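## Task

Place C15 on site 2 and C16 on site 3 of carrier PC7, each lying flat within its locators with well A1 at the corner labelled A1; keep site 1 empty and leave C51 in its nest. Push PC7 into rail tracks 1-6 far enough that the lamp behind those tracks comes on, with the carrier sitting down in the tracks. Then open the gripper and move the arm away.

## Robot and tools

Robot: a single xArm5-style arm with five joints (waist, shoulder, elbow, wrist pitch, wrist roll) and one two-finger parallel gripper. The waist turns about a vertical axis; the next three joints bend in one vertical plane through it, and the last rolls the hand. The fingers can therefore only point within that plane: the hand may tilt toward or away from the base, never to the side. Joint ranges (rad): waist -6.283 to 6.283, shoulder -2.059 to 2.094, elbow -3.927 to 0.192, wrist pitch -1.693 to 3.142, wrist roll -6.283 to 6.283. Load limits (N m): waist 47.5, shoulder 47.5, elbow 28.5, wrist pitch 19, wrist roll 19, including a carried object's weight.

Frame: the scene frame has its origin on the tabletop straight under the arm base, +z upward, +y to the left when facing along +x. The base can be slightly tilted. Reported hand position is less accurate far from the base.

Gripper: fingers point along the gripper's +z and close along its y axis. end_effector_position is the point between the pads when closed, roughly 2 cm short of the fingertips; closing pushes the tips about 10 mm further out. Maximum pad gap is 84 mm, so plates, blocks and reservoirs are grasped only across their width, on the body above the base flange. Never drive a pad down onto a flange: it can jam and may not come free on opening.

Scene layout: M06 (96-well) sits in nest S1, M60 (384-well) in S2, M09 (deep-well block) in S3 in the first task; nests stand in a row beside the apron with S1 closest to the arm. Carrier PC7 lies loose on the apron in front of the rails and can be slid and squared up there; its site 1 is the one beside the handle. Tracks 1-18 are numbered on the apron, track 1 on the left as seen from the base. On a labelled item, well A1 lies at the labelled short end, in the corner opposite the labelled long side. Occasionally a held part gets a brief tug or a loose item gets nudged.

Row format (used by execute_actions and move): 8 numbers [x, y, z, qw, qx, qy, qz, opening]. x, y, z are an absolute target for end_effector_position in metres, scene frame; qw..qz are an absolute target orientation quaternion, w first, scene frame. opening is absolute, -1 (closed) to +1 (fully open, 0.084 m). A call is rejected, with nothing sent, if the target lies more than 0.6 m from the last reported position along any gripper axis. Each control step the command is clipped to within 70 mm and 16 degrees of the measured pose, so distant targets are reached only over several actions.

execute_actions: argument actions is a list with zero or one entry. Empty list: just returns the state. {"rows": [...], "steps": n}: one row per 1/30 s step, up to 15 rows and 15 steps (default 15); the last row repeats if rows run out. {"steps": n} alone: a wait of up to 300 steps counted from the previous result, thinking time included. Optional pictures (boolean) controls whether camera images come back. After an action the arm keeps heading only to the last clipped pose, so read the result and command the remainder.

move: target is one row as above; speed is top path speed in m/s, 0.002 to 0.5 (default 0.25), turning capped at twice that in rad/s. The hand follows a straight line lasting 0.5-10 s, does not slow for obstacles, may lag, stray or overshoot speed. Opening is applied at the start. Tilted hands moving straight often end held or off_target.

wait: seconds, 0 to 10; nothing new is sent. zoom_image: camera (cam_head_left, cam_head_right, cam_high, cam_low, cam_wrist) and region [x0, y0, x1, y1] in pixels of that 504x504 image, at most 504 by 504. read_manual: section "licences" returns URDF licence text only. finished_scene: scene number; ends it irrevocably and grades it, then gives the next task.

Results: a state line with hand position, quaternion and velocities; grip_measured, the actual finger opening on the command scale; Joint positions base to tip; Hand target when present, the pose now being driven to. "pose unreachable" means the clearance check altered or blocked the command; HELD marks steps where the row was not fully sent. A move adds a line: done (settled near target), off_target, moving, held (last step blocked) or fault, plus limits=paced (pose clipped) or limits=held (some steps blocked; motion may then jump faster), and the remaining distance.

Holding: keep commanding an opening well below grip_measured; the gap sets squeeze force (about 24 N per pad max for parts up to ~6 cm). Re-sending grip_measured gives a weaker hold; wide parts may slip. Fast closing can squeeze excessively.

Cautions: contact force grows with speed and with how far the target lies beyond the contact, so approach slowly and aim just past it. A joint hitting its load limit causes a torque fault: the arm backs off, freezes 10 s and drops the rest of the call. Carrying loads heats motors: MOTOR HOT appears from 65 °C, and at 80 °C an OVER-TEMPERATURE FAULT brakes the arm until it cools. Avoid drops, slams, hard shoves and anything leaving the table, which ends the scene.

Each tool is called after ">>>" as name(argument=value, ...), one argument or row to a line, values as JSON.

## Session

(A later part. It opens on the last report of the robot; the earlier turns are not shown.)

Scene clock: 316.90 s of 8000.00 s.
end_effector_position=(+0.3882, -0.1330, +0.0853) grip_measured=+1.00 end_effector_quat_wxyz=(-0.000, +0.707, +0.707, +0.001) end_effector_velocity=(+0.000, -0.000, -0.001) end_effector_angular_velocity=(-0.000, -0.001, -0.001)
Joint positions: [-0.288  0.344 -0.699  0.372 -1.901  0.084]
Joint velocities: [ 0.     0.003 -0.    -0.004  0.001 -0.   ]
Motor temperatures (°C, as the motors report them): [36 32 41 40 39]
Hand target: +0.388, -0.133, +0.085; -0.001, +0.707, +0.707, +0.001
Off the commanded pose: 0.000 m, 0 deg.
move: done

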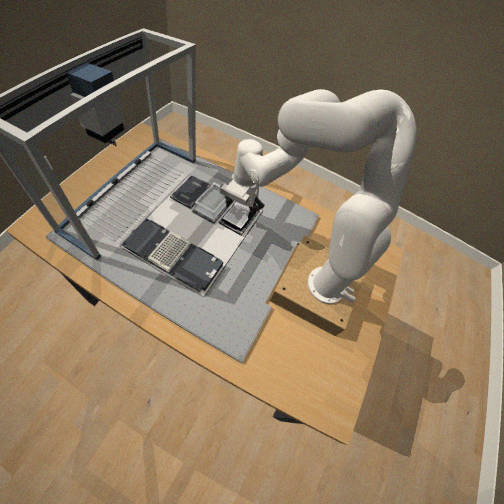

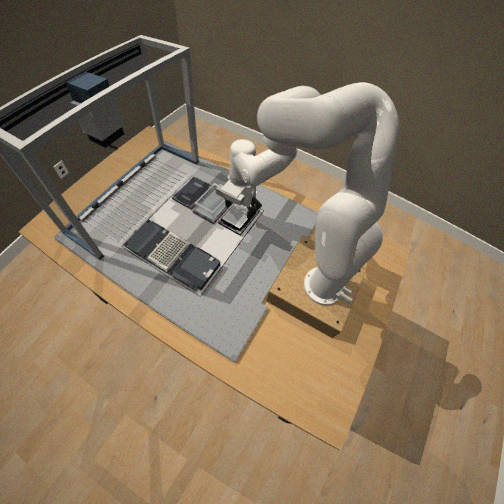

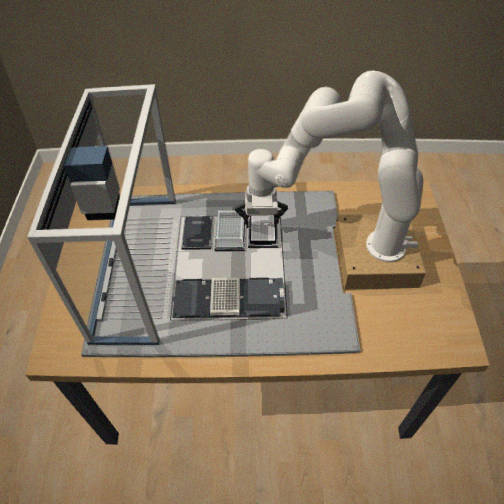

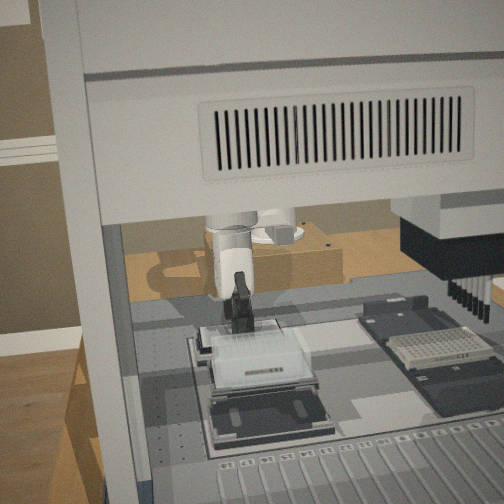

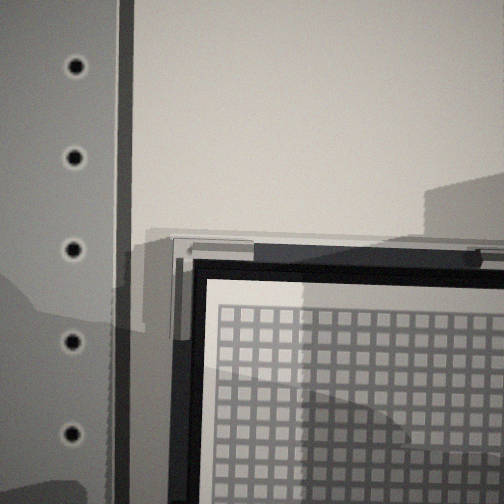

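>>> move(
  target=[0.3858,-0.133,0.0745,0,0.7071,0.7071,0,1],
  speed=0.02,
)

>>> move(
  target=[0.3858,-0.133,0.0745,0,0.7071,0.7071,0,0.5],
)

>>> move(
  target=[0.3858,-0.133,0.125,0,0.7071,0.7071,0,0.5],
  speed=0.06,
)

>>> move(
  target=[0.607,0.1355,0.125,0,0.7071,0.7071,0,0.5],
  speed=0.15,
)

>>> move(
  target=[0.607,0.1355,0.078,0,0.7071,0.7071,0,0.5],
  speed=0.04,
)

Scene clock: 323.63 s of 8000.00 s.
end_effector_position=(+0.3865, -0.1332, +0.0757) grip_measured=+1.00 end_effector_quat_wxyz=(+0.000, +0.707, +0.707, +0.002) end_effector_velocity=(-0.000, -0.000, -0.002) end_effector_angular_velocity=(-0.001, -0.002, -0.000)
Joint positions: [-0.29   0.371 -0.697  0.341 -1.903  0.084]
Joint velocities: [-0.     0.005  0.001 -0.009 -0.     0.   ]
Motor temperatures (°C, as the motors report them): [36 32 40 40 39]
Hand target: +0.386, -0.133, +0.075; -0.001, +0.707, +0.707, +0.001
Off the commanded pose: 0.001 m, 0 deg.
After step 90, 2.97 s passed at rest.
move: done

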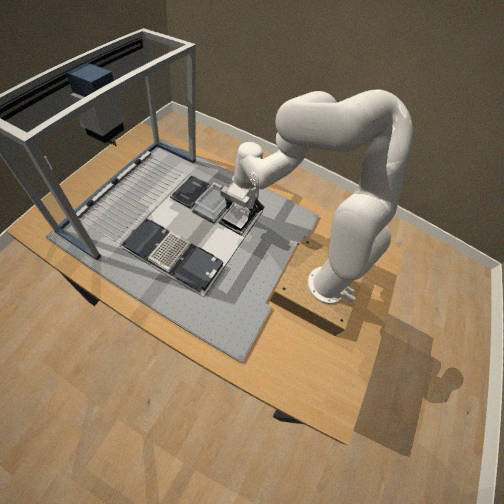

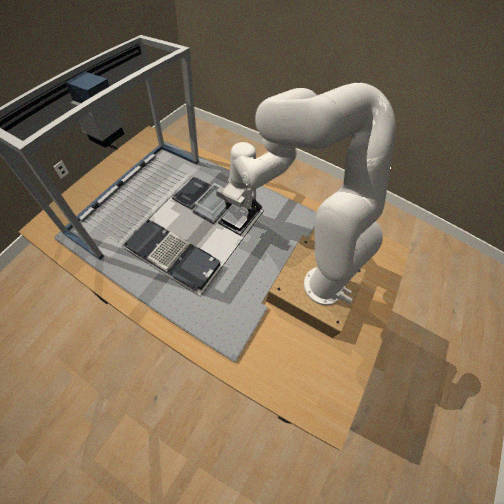

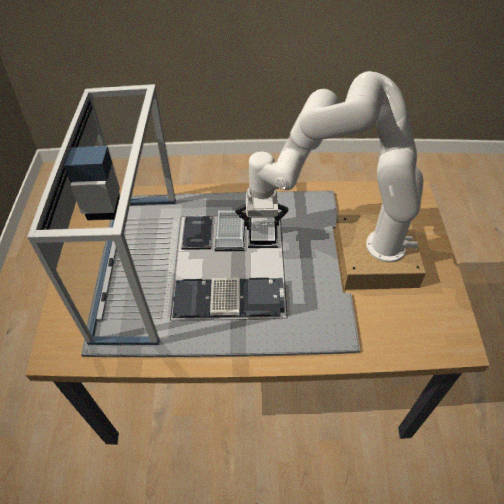

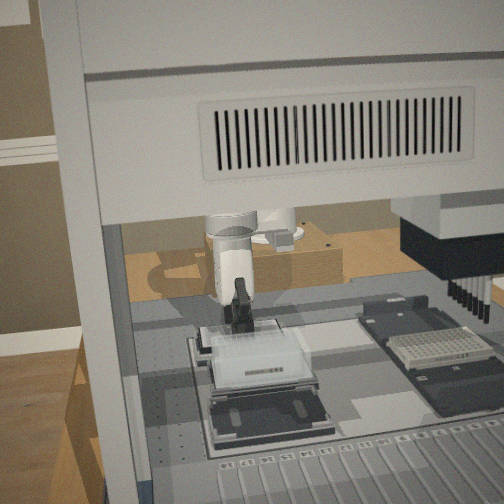

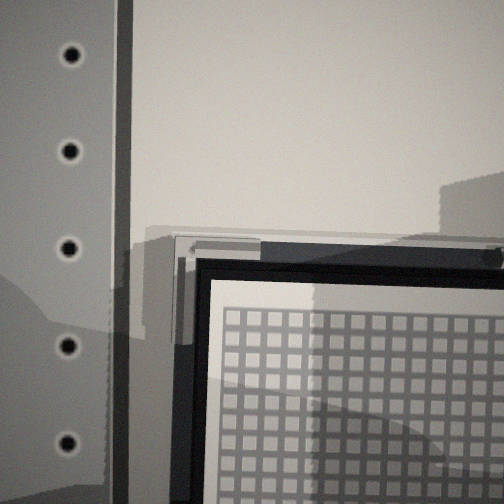

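Scene clock: 324.40 s of 8000.00 s.
end_effector_position=(+0.3867, -0.1332, +0.0751) grip_measured=+0.97 end_effector_quat_wxyz=(+0.000, +0.707, +0.707, +0.002) end_effector_velocity=(-0.001, +0.000, -0.001) end_effector_angular_velocity=(+0.000, +0.001, -0.001)
Joint positions: [-0.29   0.373 -0.697  0.339 -1.903  0.083]
Joint velocities: [-0.     0.001  0.001 -0.     0.     0.   ]
Motor temperatures (°C, as the motors report them): [36 32 40 40 39]
Hand target: +0.386, -0.133, +0.075; -0.001, +0.707, +0.707, +0.001
Off the commanded pose: 0.001 m, 0 deg.
move: done

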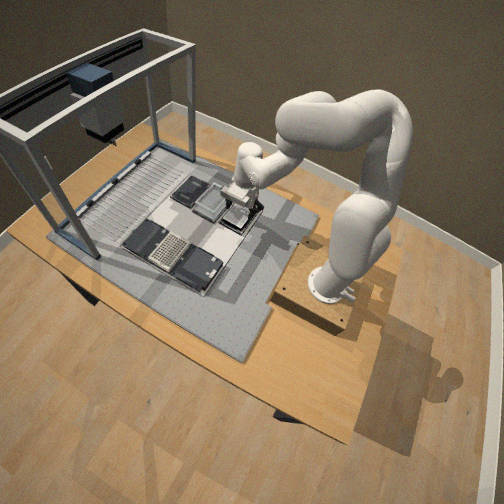

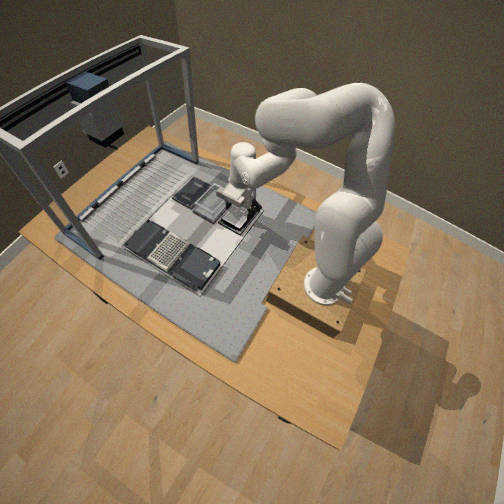

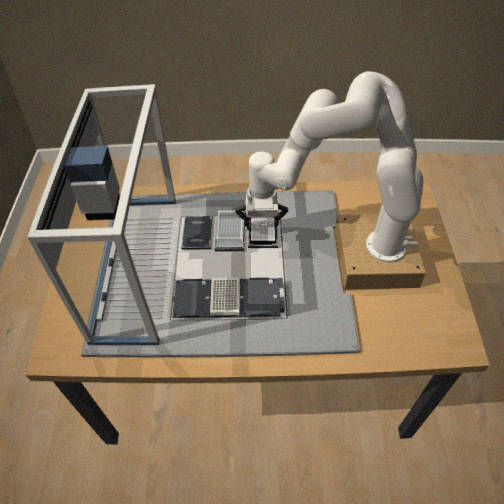

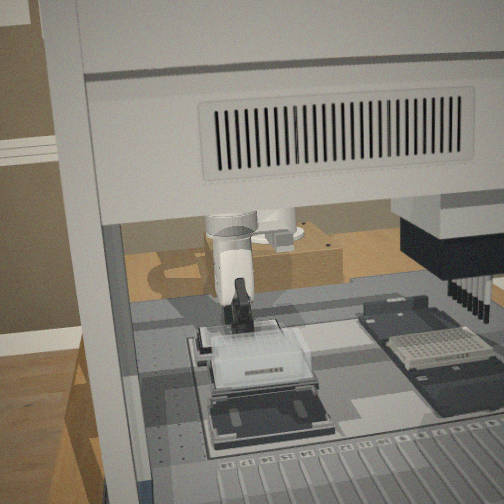

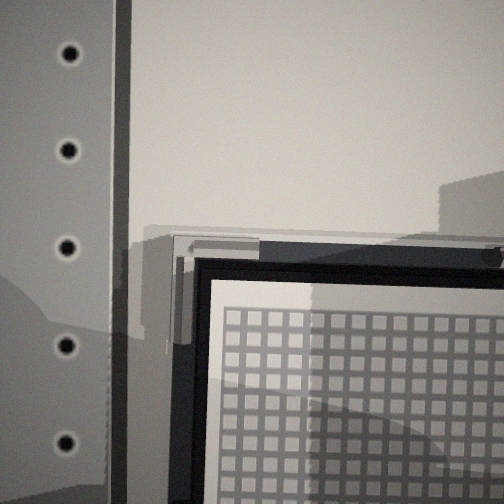

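Scene clock: 325.60 s of 8000.00 s.
end_effector_position=(+0.3856, -0.1329, +0.1247) grip_measured=+0.49 end_effector_quat_wxyz=(-0.001, +0.707, +0.707, +0.001) end_effector_velocity=(+0.000, -0.000, +0.001) end_effector_angular_velocity=(-0.000, -0.000, -0.001)
Joint positions: [-0.29   0.216 -0.683  0.484 -1.903  0.065]
Joint velocities: [-0.    -0.003 -0.     0.003  0.001  0.   ]
Motor temperatures (°C, as the motors report them): [36 32 40 40 39]
Hand target: +0.386, -0.133, +0.125; -0.001, +0.707, +0.707, +0.001
Off the commanded pose: 0.000 m, 0 deg.
move: done

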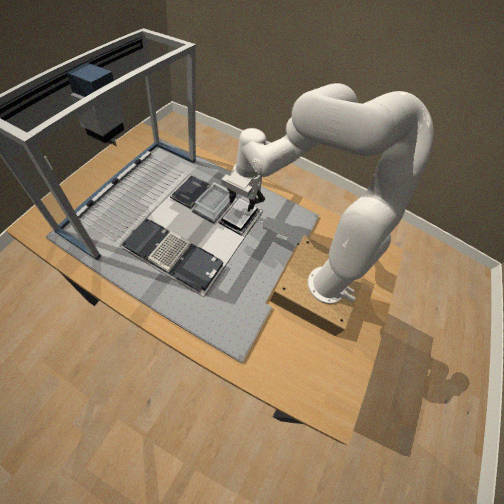

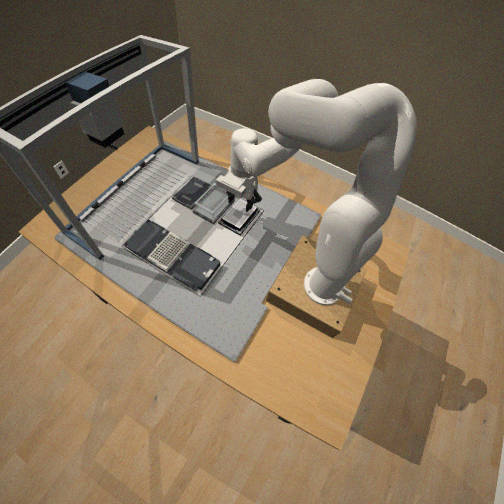

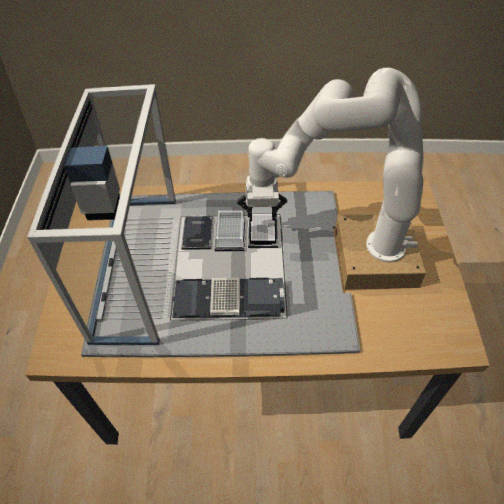

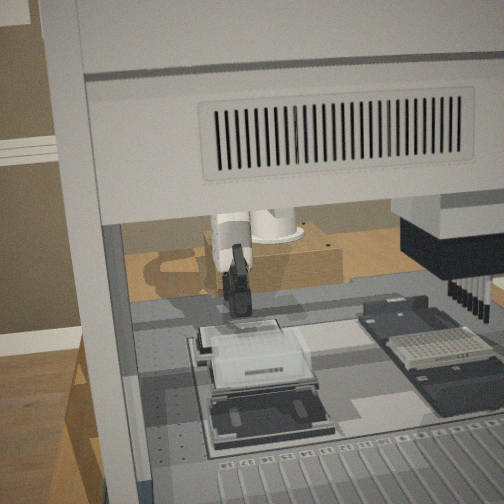

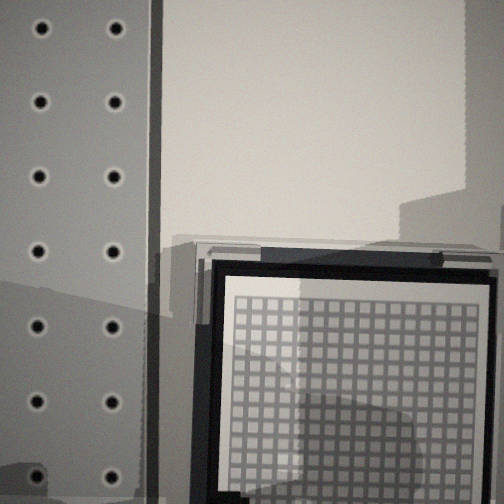

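Scene clock: 328.40 s of 8000.00 s.
end_effector_position=(+0.6073, +0.1344, +0.1249) grip_measured=+0.49 end_effector_quat_wxyz=(+0.003, +0.707, +0.707, -0.002) end_effector_velocity=(+0.002, +0.002, +0.001) end_effector_angular_velocity=(+0.000, -0.001, +0.001)
Joint positions: [ 0.26   0.801 -1.653  0.868 -1.353  0.065]
Joint velocities: [ 0.003  0.006 -0.014  0.008  0.001 -0.   ]
Motor temperatures (°C, as the motors report them): [36 32 40 40 39]
Hand target: +0.607, +0.135, +0.125; +0.003, +0.707, +0.707, -0.002
Off the commanded pose: 0.001 m, 0 deg.
move: done

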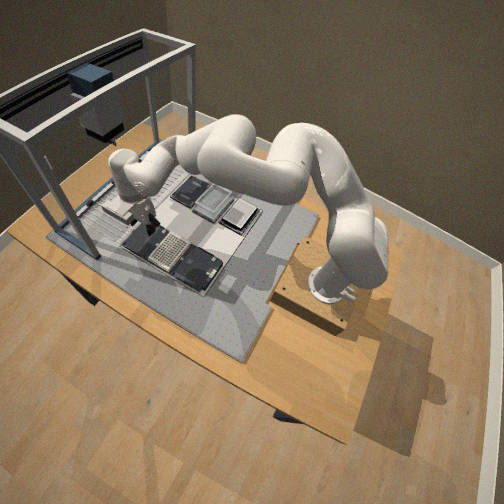

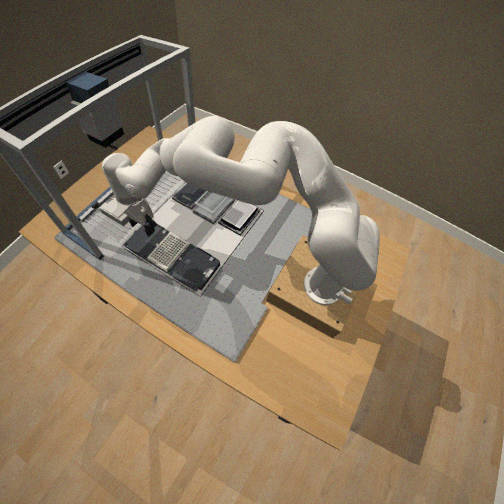

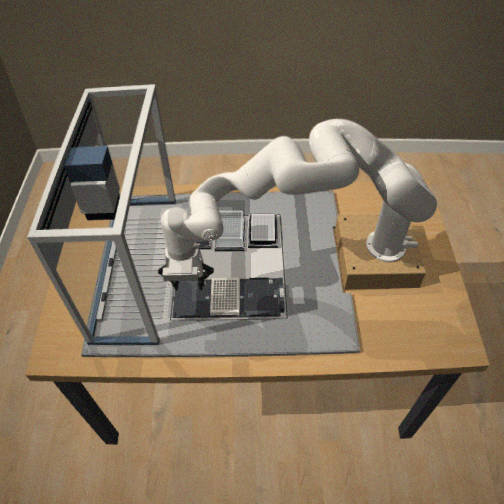

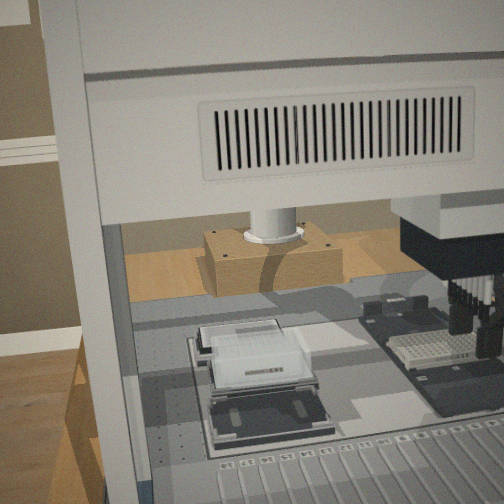

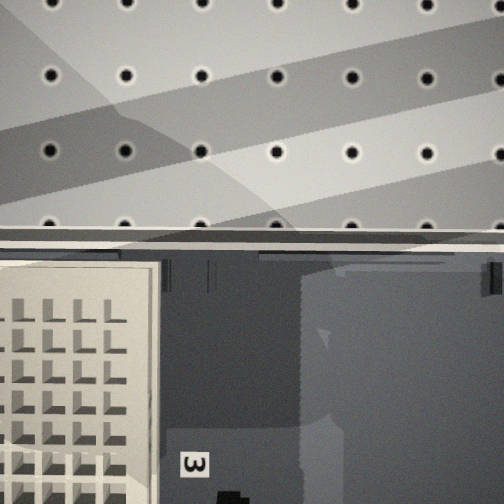

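Scene clock: 329.90 s of 8000.00 s.
end_effector_position=(+0.6071, +0.1355, +0.0783) grip_measured=+0.49 end_effector_quat_wxyz=(+0.003, +0.707, +0.707, -0.001) end_effector_velocity=(+0.001, +0.000, +0.001) end_effector_angular_velocity=(+0.001, -0.004, -0.000)
Joint positions: [ 0.262  0.892 -1.664  0.788 -1.351  0.065]
Joint velocities: [ 0.     0.    -0.002 -0.002  0.    -0.   ]
Motor temperatures (°C, as the motors report them): [36 32 40 40 39]
Hand target: +0.607, +0.135, +0.078; +0.003, +0.707, +0.707, -0.002
Off the commanded pose: 0.000 m, 0 deg.
move: done

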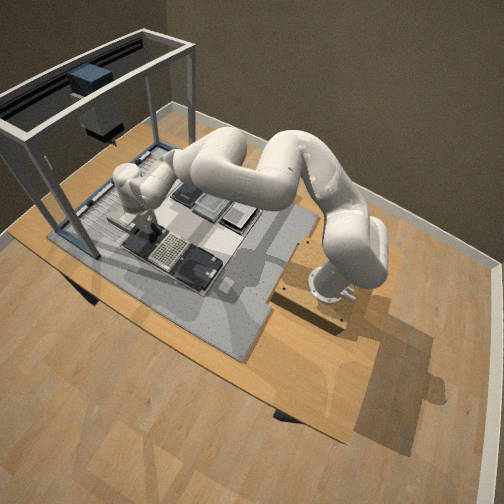

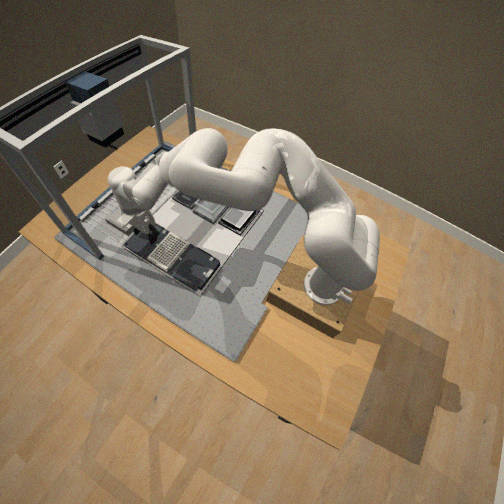

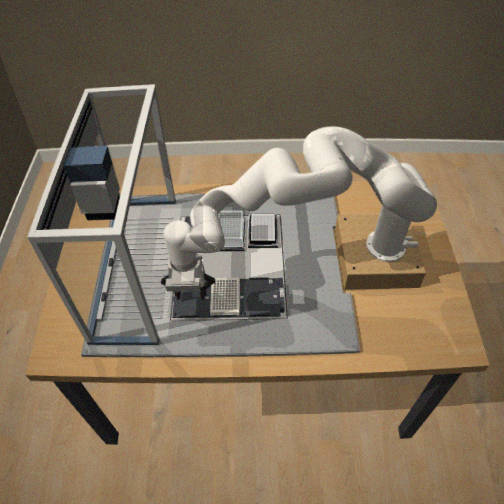

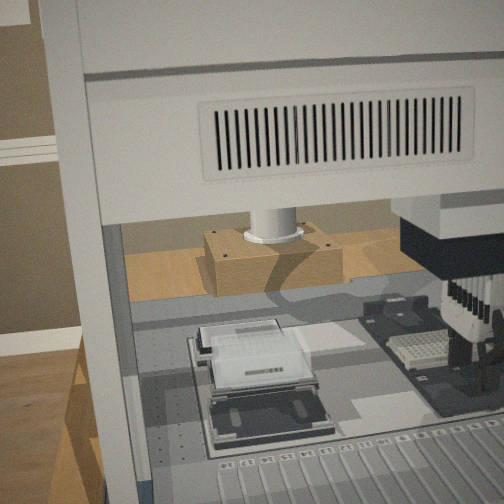

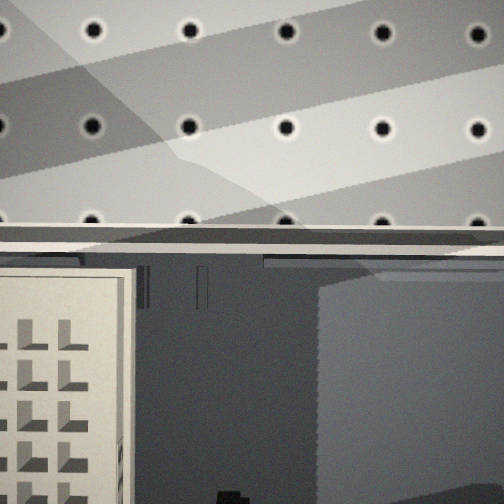

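>>> move(
  target=[0.607,0.1355,0.13,0,0.7071,0.7071,0,1],
  speed=0.15,
)

>>> move(
  target=[0.386,-0.133,0.13,0,0.7071,0.7071,0,1],
)

>>> move(
  target=[0.386,-0.133,0.0705,0,0.7071,0.7071,0,1],
  speed=0.04,
)

>>> move(
  target=[0.386,-0.133,0.0705,0,0.7071,0.7071,0,0.5],
)

>>> move(
  target=[0.386,-0.133,0.125,0,0.7071,0.7071,0,0.5],
  speed=0.06,
)

Scene clock: 334.73 s of 8000.00 s.
end_effector_position=(+0.6066, +0.1354, +0.1293) grip_measured=+1.00 end_effector_quat_wxyz=(+0.002, +0.707, +0.707, -0.002) end_effector_velocity=(+0.003, +0.001, +0.004) end_effector_angular_velocity=(+0.002, -0.008, +0.000)
Joint positions: [ 0.262  0.793 -1.652  0.877 -1.351  0.084]
Joint velocities: [-0.    -0.005 -0.004  0.001 -0.     0.   ]
Motor temperatures (°C, as the motors report them): [36 32 41 40 39]
Hand target: +0.607, +0.136, +0.130; +0.003, +0.707, +0.707, -0.002
Off the commanded pose: 0.001 m, 0 deg.
After step 90, 0.97 s passed at rest.
move: done

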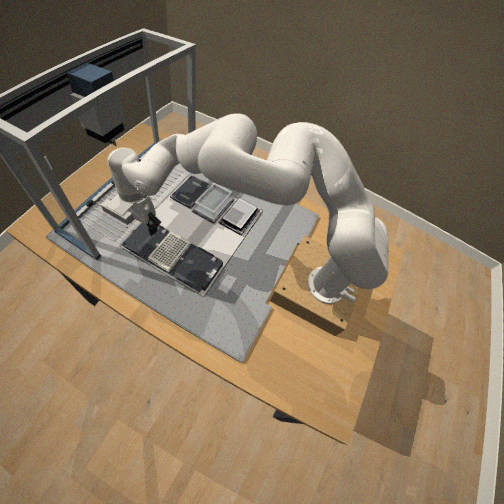

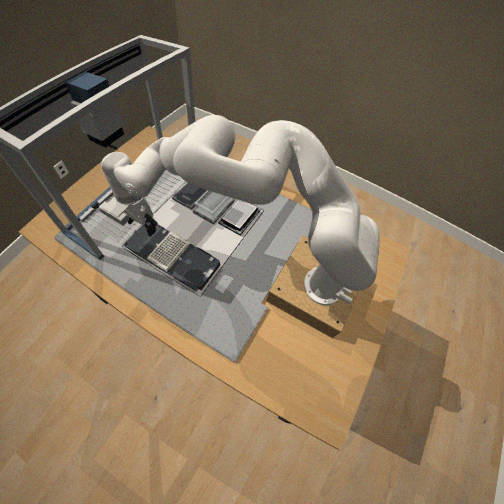

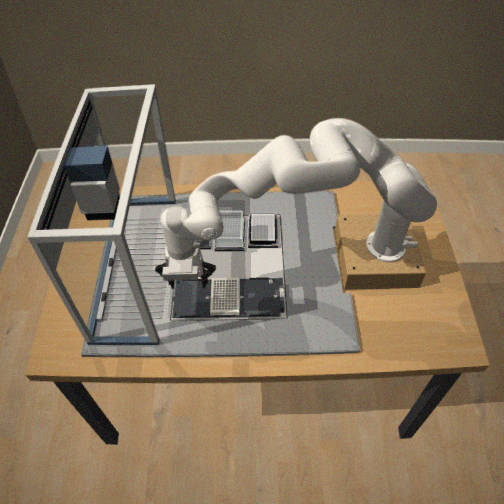

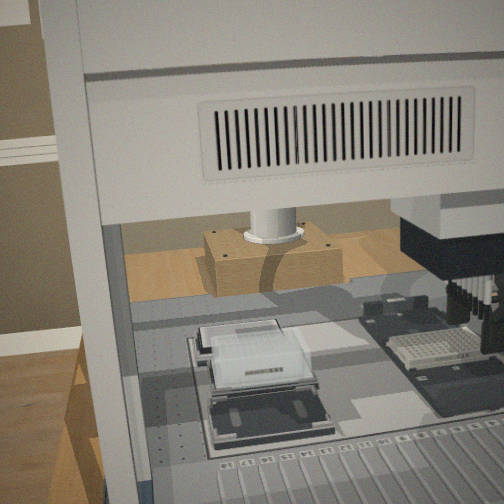

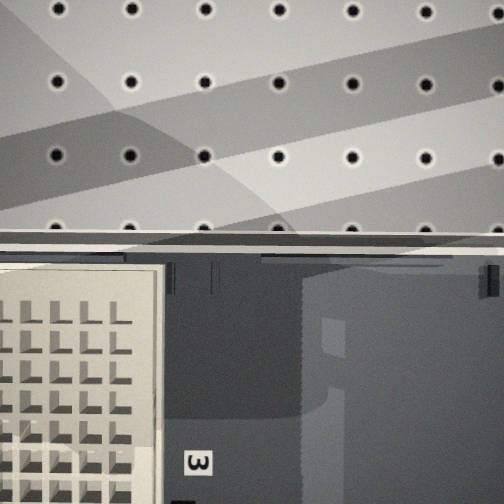

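Scene clock: 336.63 s of 8000.00 s.
end_effector_position=(+0.3858, -0.1319, +0.1301) grip_measured=+1.00 end_effector_quat_wxyz=(-0.001, +0.707, +0.707, +0.001) end_effector_velocity=(-0.003, -0.001, -0.001) end_effector_angular_velocity=(+0.001, +0.003, -0.000)
Joint positions: [-0.287  0.2   -0.682  0.5   -1.901  0.084]
Joint velocities: [-0.005 -0.002  0.005  0.001 -0.005 -0.   ]
Motor temperatures (°C, as the motors report them): [36 32 41 40 39]
Hand target: +0.386, -0.132, +0.130; -0.001, +0.707, +0.707, +0.001
Off the commanded pose: 0.001 m, 0 deg.
move: done

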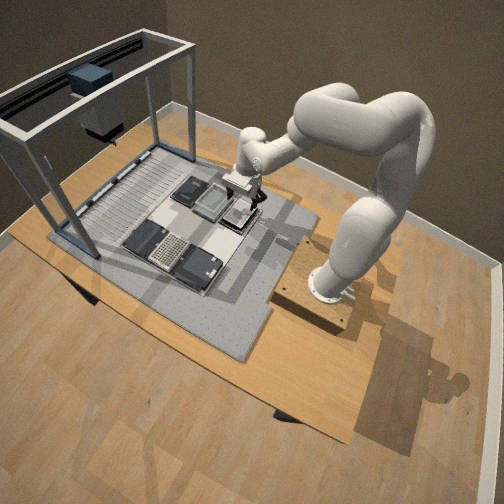

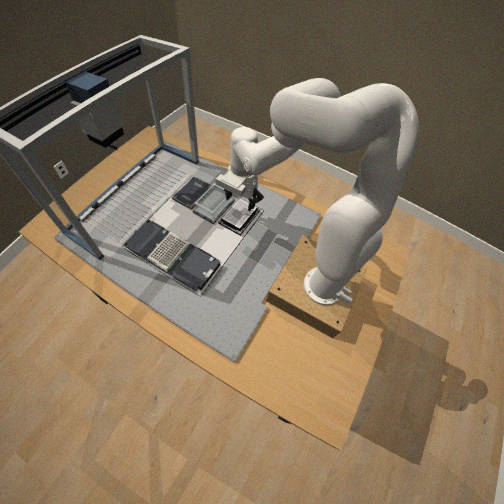

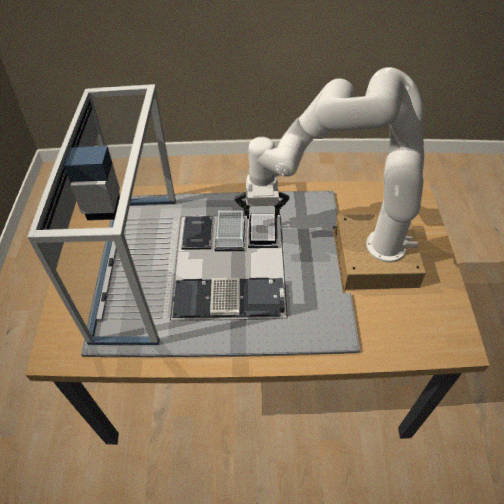

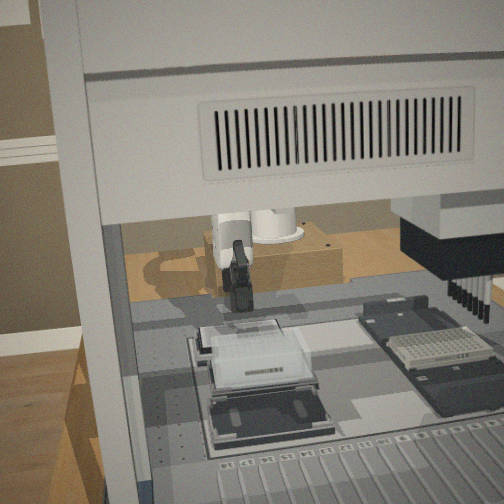

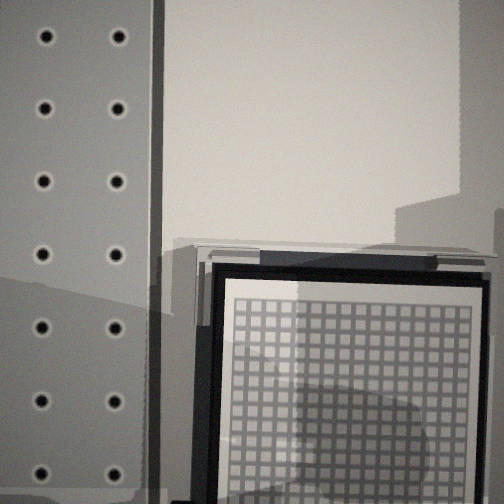

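Scene clock: 338.40 s of 8000.00 s.
end_effector_position=(+0.3864, -0.1332, +0.0731) grip_measured=+1.00 end_effector_quat_wxyz=(-0.000, +0.707, +0.707, +0.002) end_effector_velocity=(+0.000, -0.000, -0.004) end_effector_angular_velocity=(-0.000, -0.001, +0.001)
Joint positions: [-0.29   0.379 -0.698  0.335 -1.902  0.084]
Joint velocities: [-0.     0.015 -0.003 -0.014 -0.001  0.   ]
Motor temperatures (°C, as the motors report them): [36 32 40 40 39]
Hand target: +0.386, -0.133, +0.071; -0.001, +0.707, +0.707, +0.001
Off the commanded pose: 0.003 m, 0 deg.
move: done

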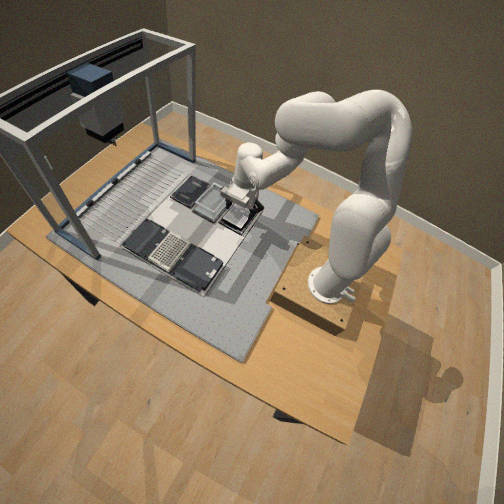

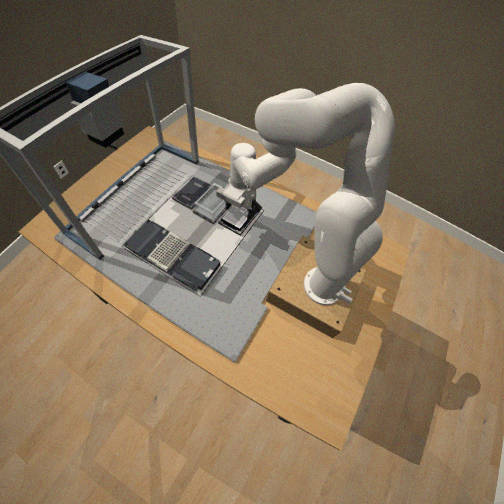

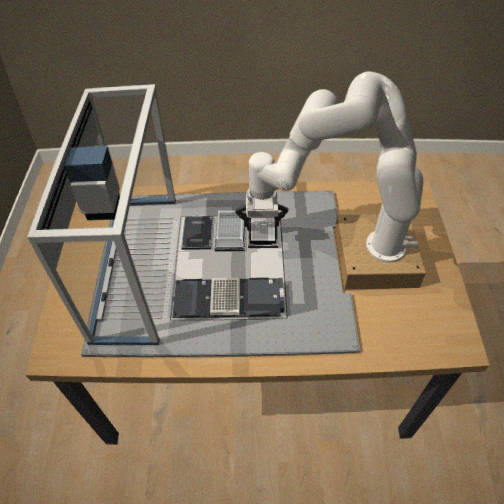

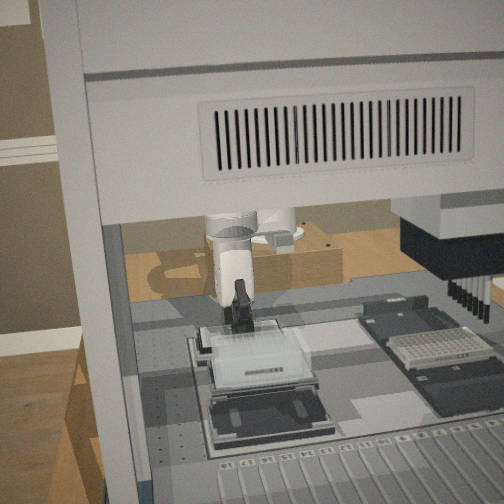

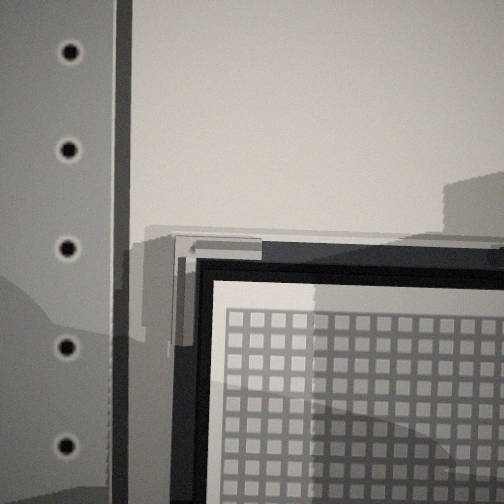

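Scene clock: 339.10 s of 8000.00 s.
end_effector_position=(+0.3865, -0.1332, +0.0727) grip_measured=+0.99 end_effector_quat_wxyz=(-0.000, +0.707, +0.707, +0.002) end_effector_velocity=(-0.000, +0.000, -0.000) end_effector_angular_velocity=(+0.001, +0.002, +0.001)
Joint positions: [-0.29   0.381 -0.699  0.334 -1.903  0.084]
Joint velocities: [ 0.    -0.     0.     0.002 -0.001 -0.   ]
Motor temperatures (°C, as the motors report them): [36 32 40 40 39]
Hand target: +0.386, -0.133, +0.071; -0.001, +0.707, +0.707, +0.001
Off the commanded pose: 0.002 m, 0 deg.
move: done

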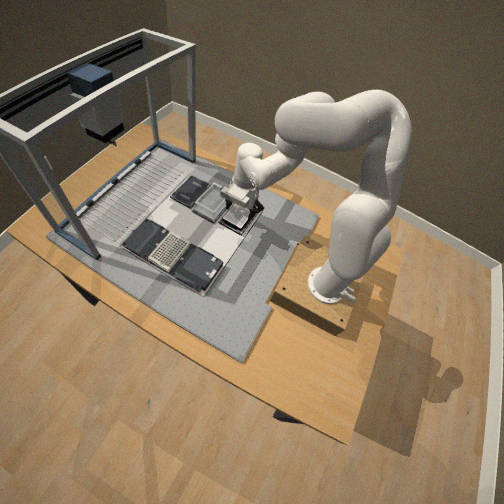

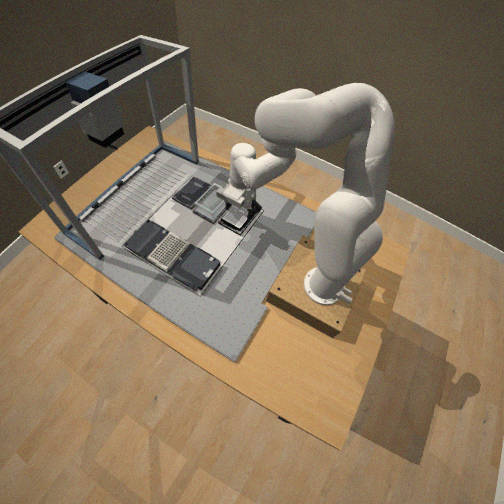

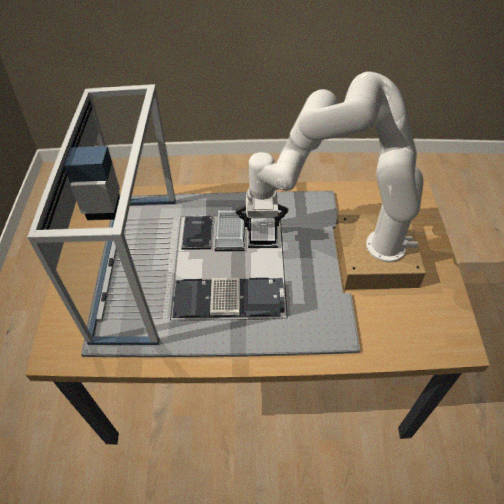

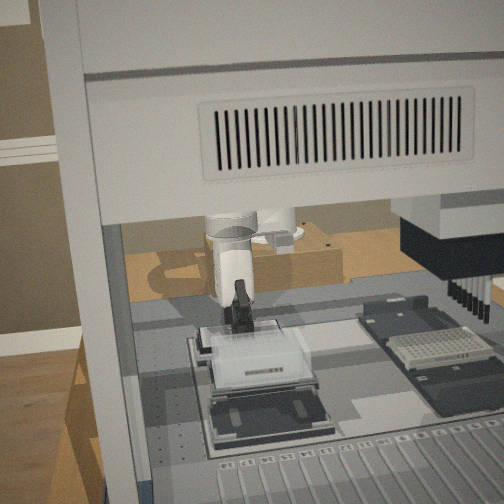

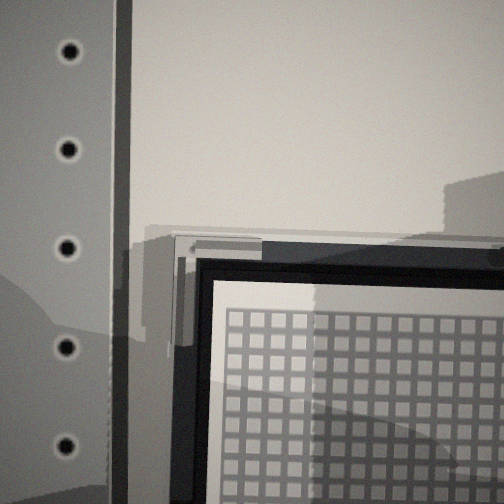

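Scene clock: 340.33 s of 8000.00 s.
end_effector_position=(+0.3858, -0.1329, +0.1247) grip_measured=+0.49 end_effector_quat_wxyz=(-0.001, +0.707, +0.707, +0.001) end_effector_velocity=(-0.000, +0.000, +0.001) end_effector_angular_velocity=(+0.001, +0.002, -0.000)
Joint positions: [-0.289  0.217 -0.683  0.484 -1.902  0.065]
Joint velocities: [ 0.    -0.003 -0.     0.005  0.     0.   ]
Motor temperatures (°C, as the motors report them): [36 32 40 40 39]
Hand target: +0.386, -0.133, +0.125; -0.001, +0.707, +0.707, +0.001
Off the commanded pose: 0.000 m, 0 deg.
move: done

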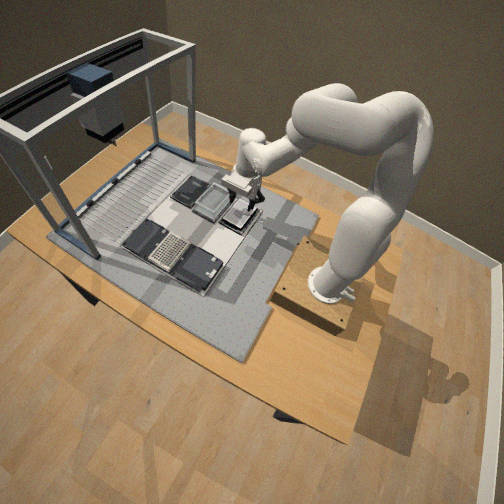

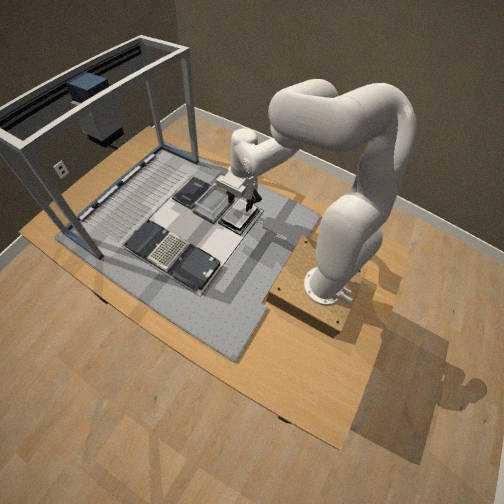

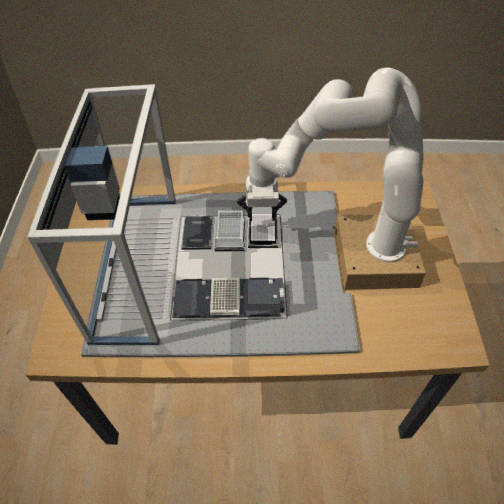

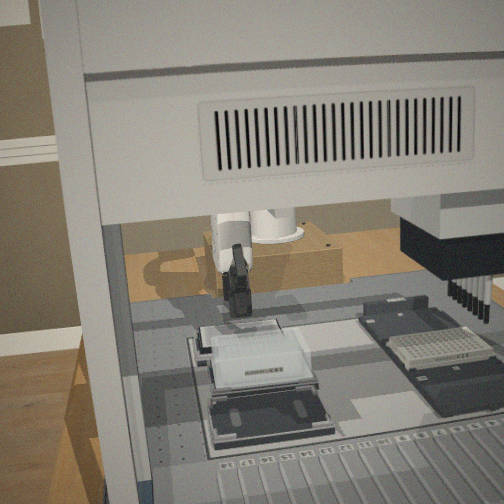

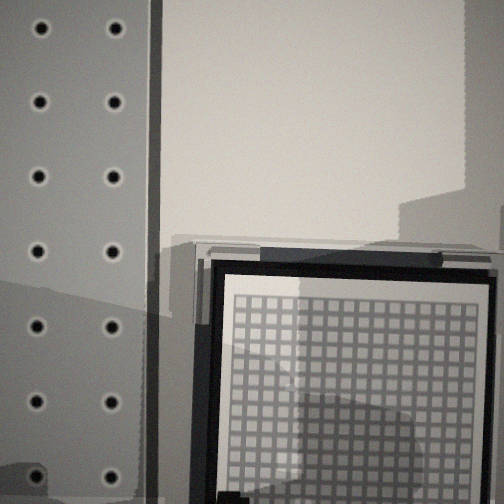

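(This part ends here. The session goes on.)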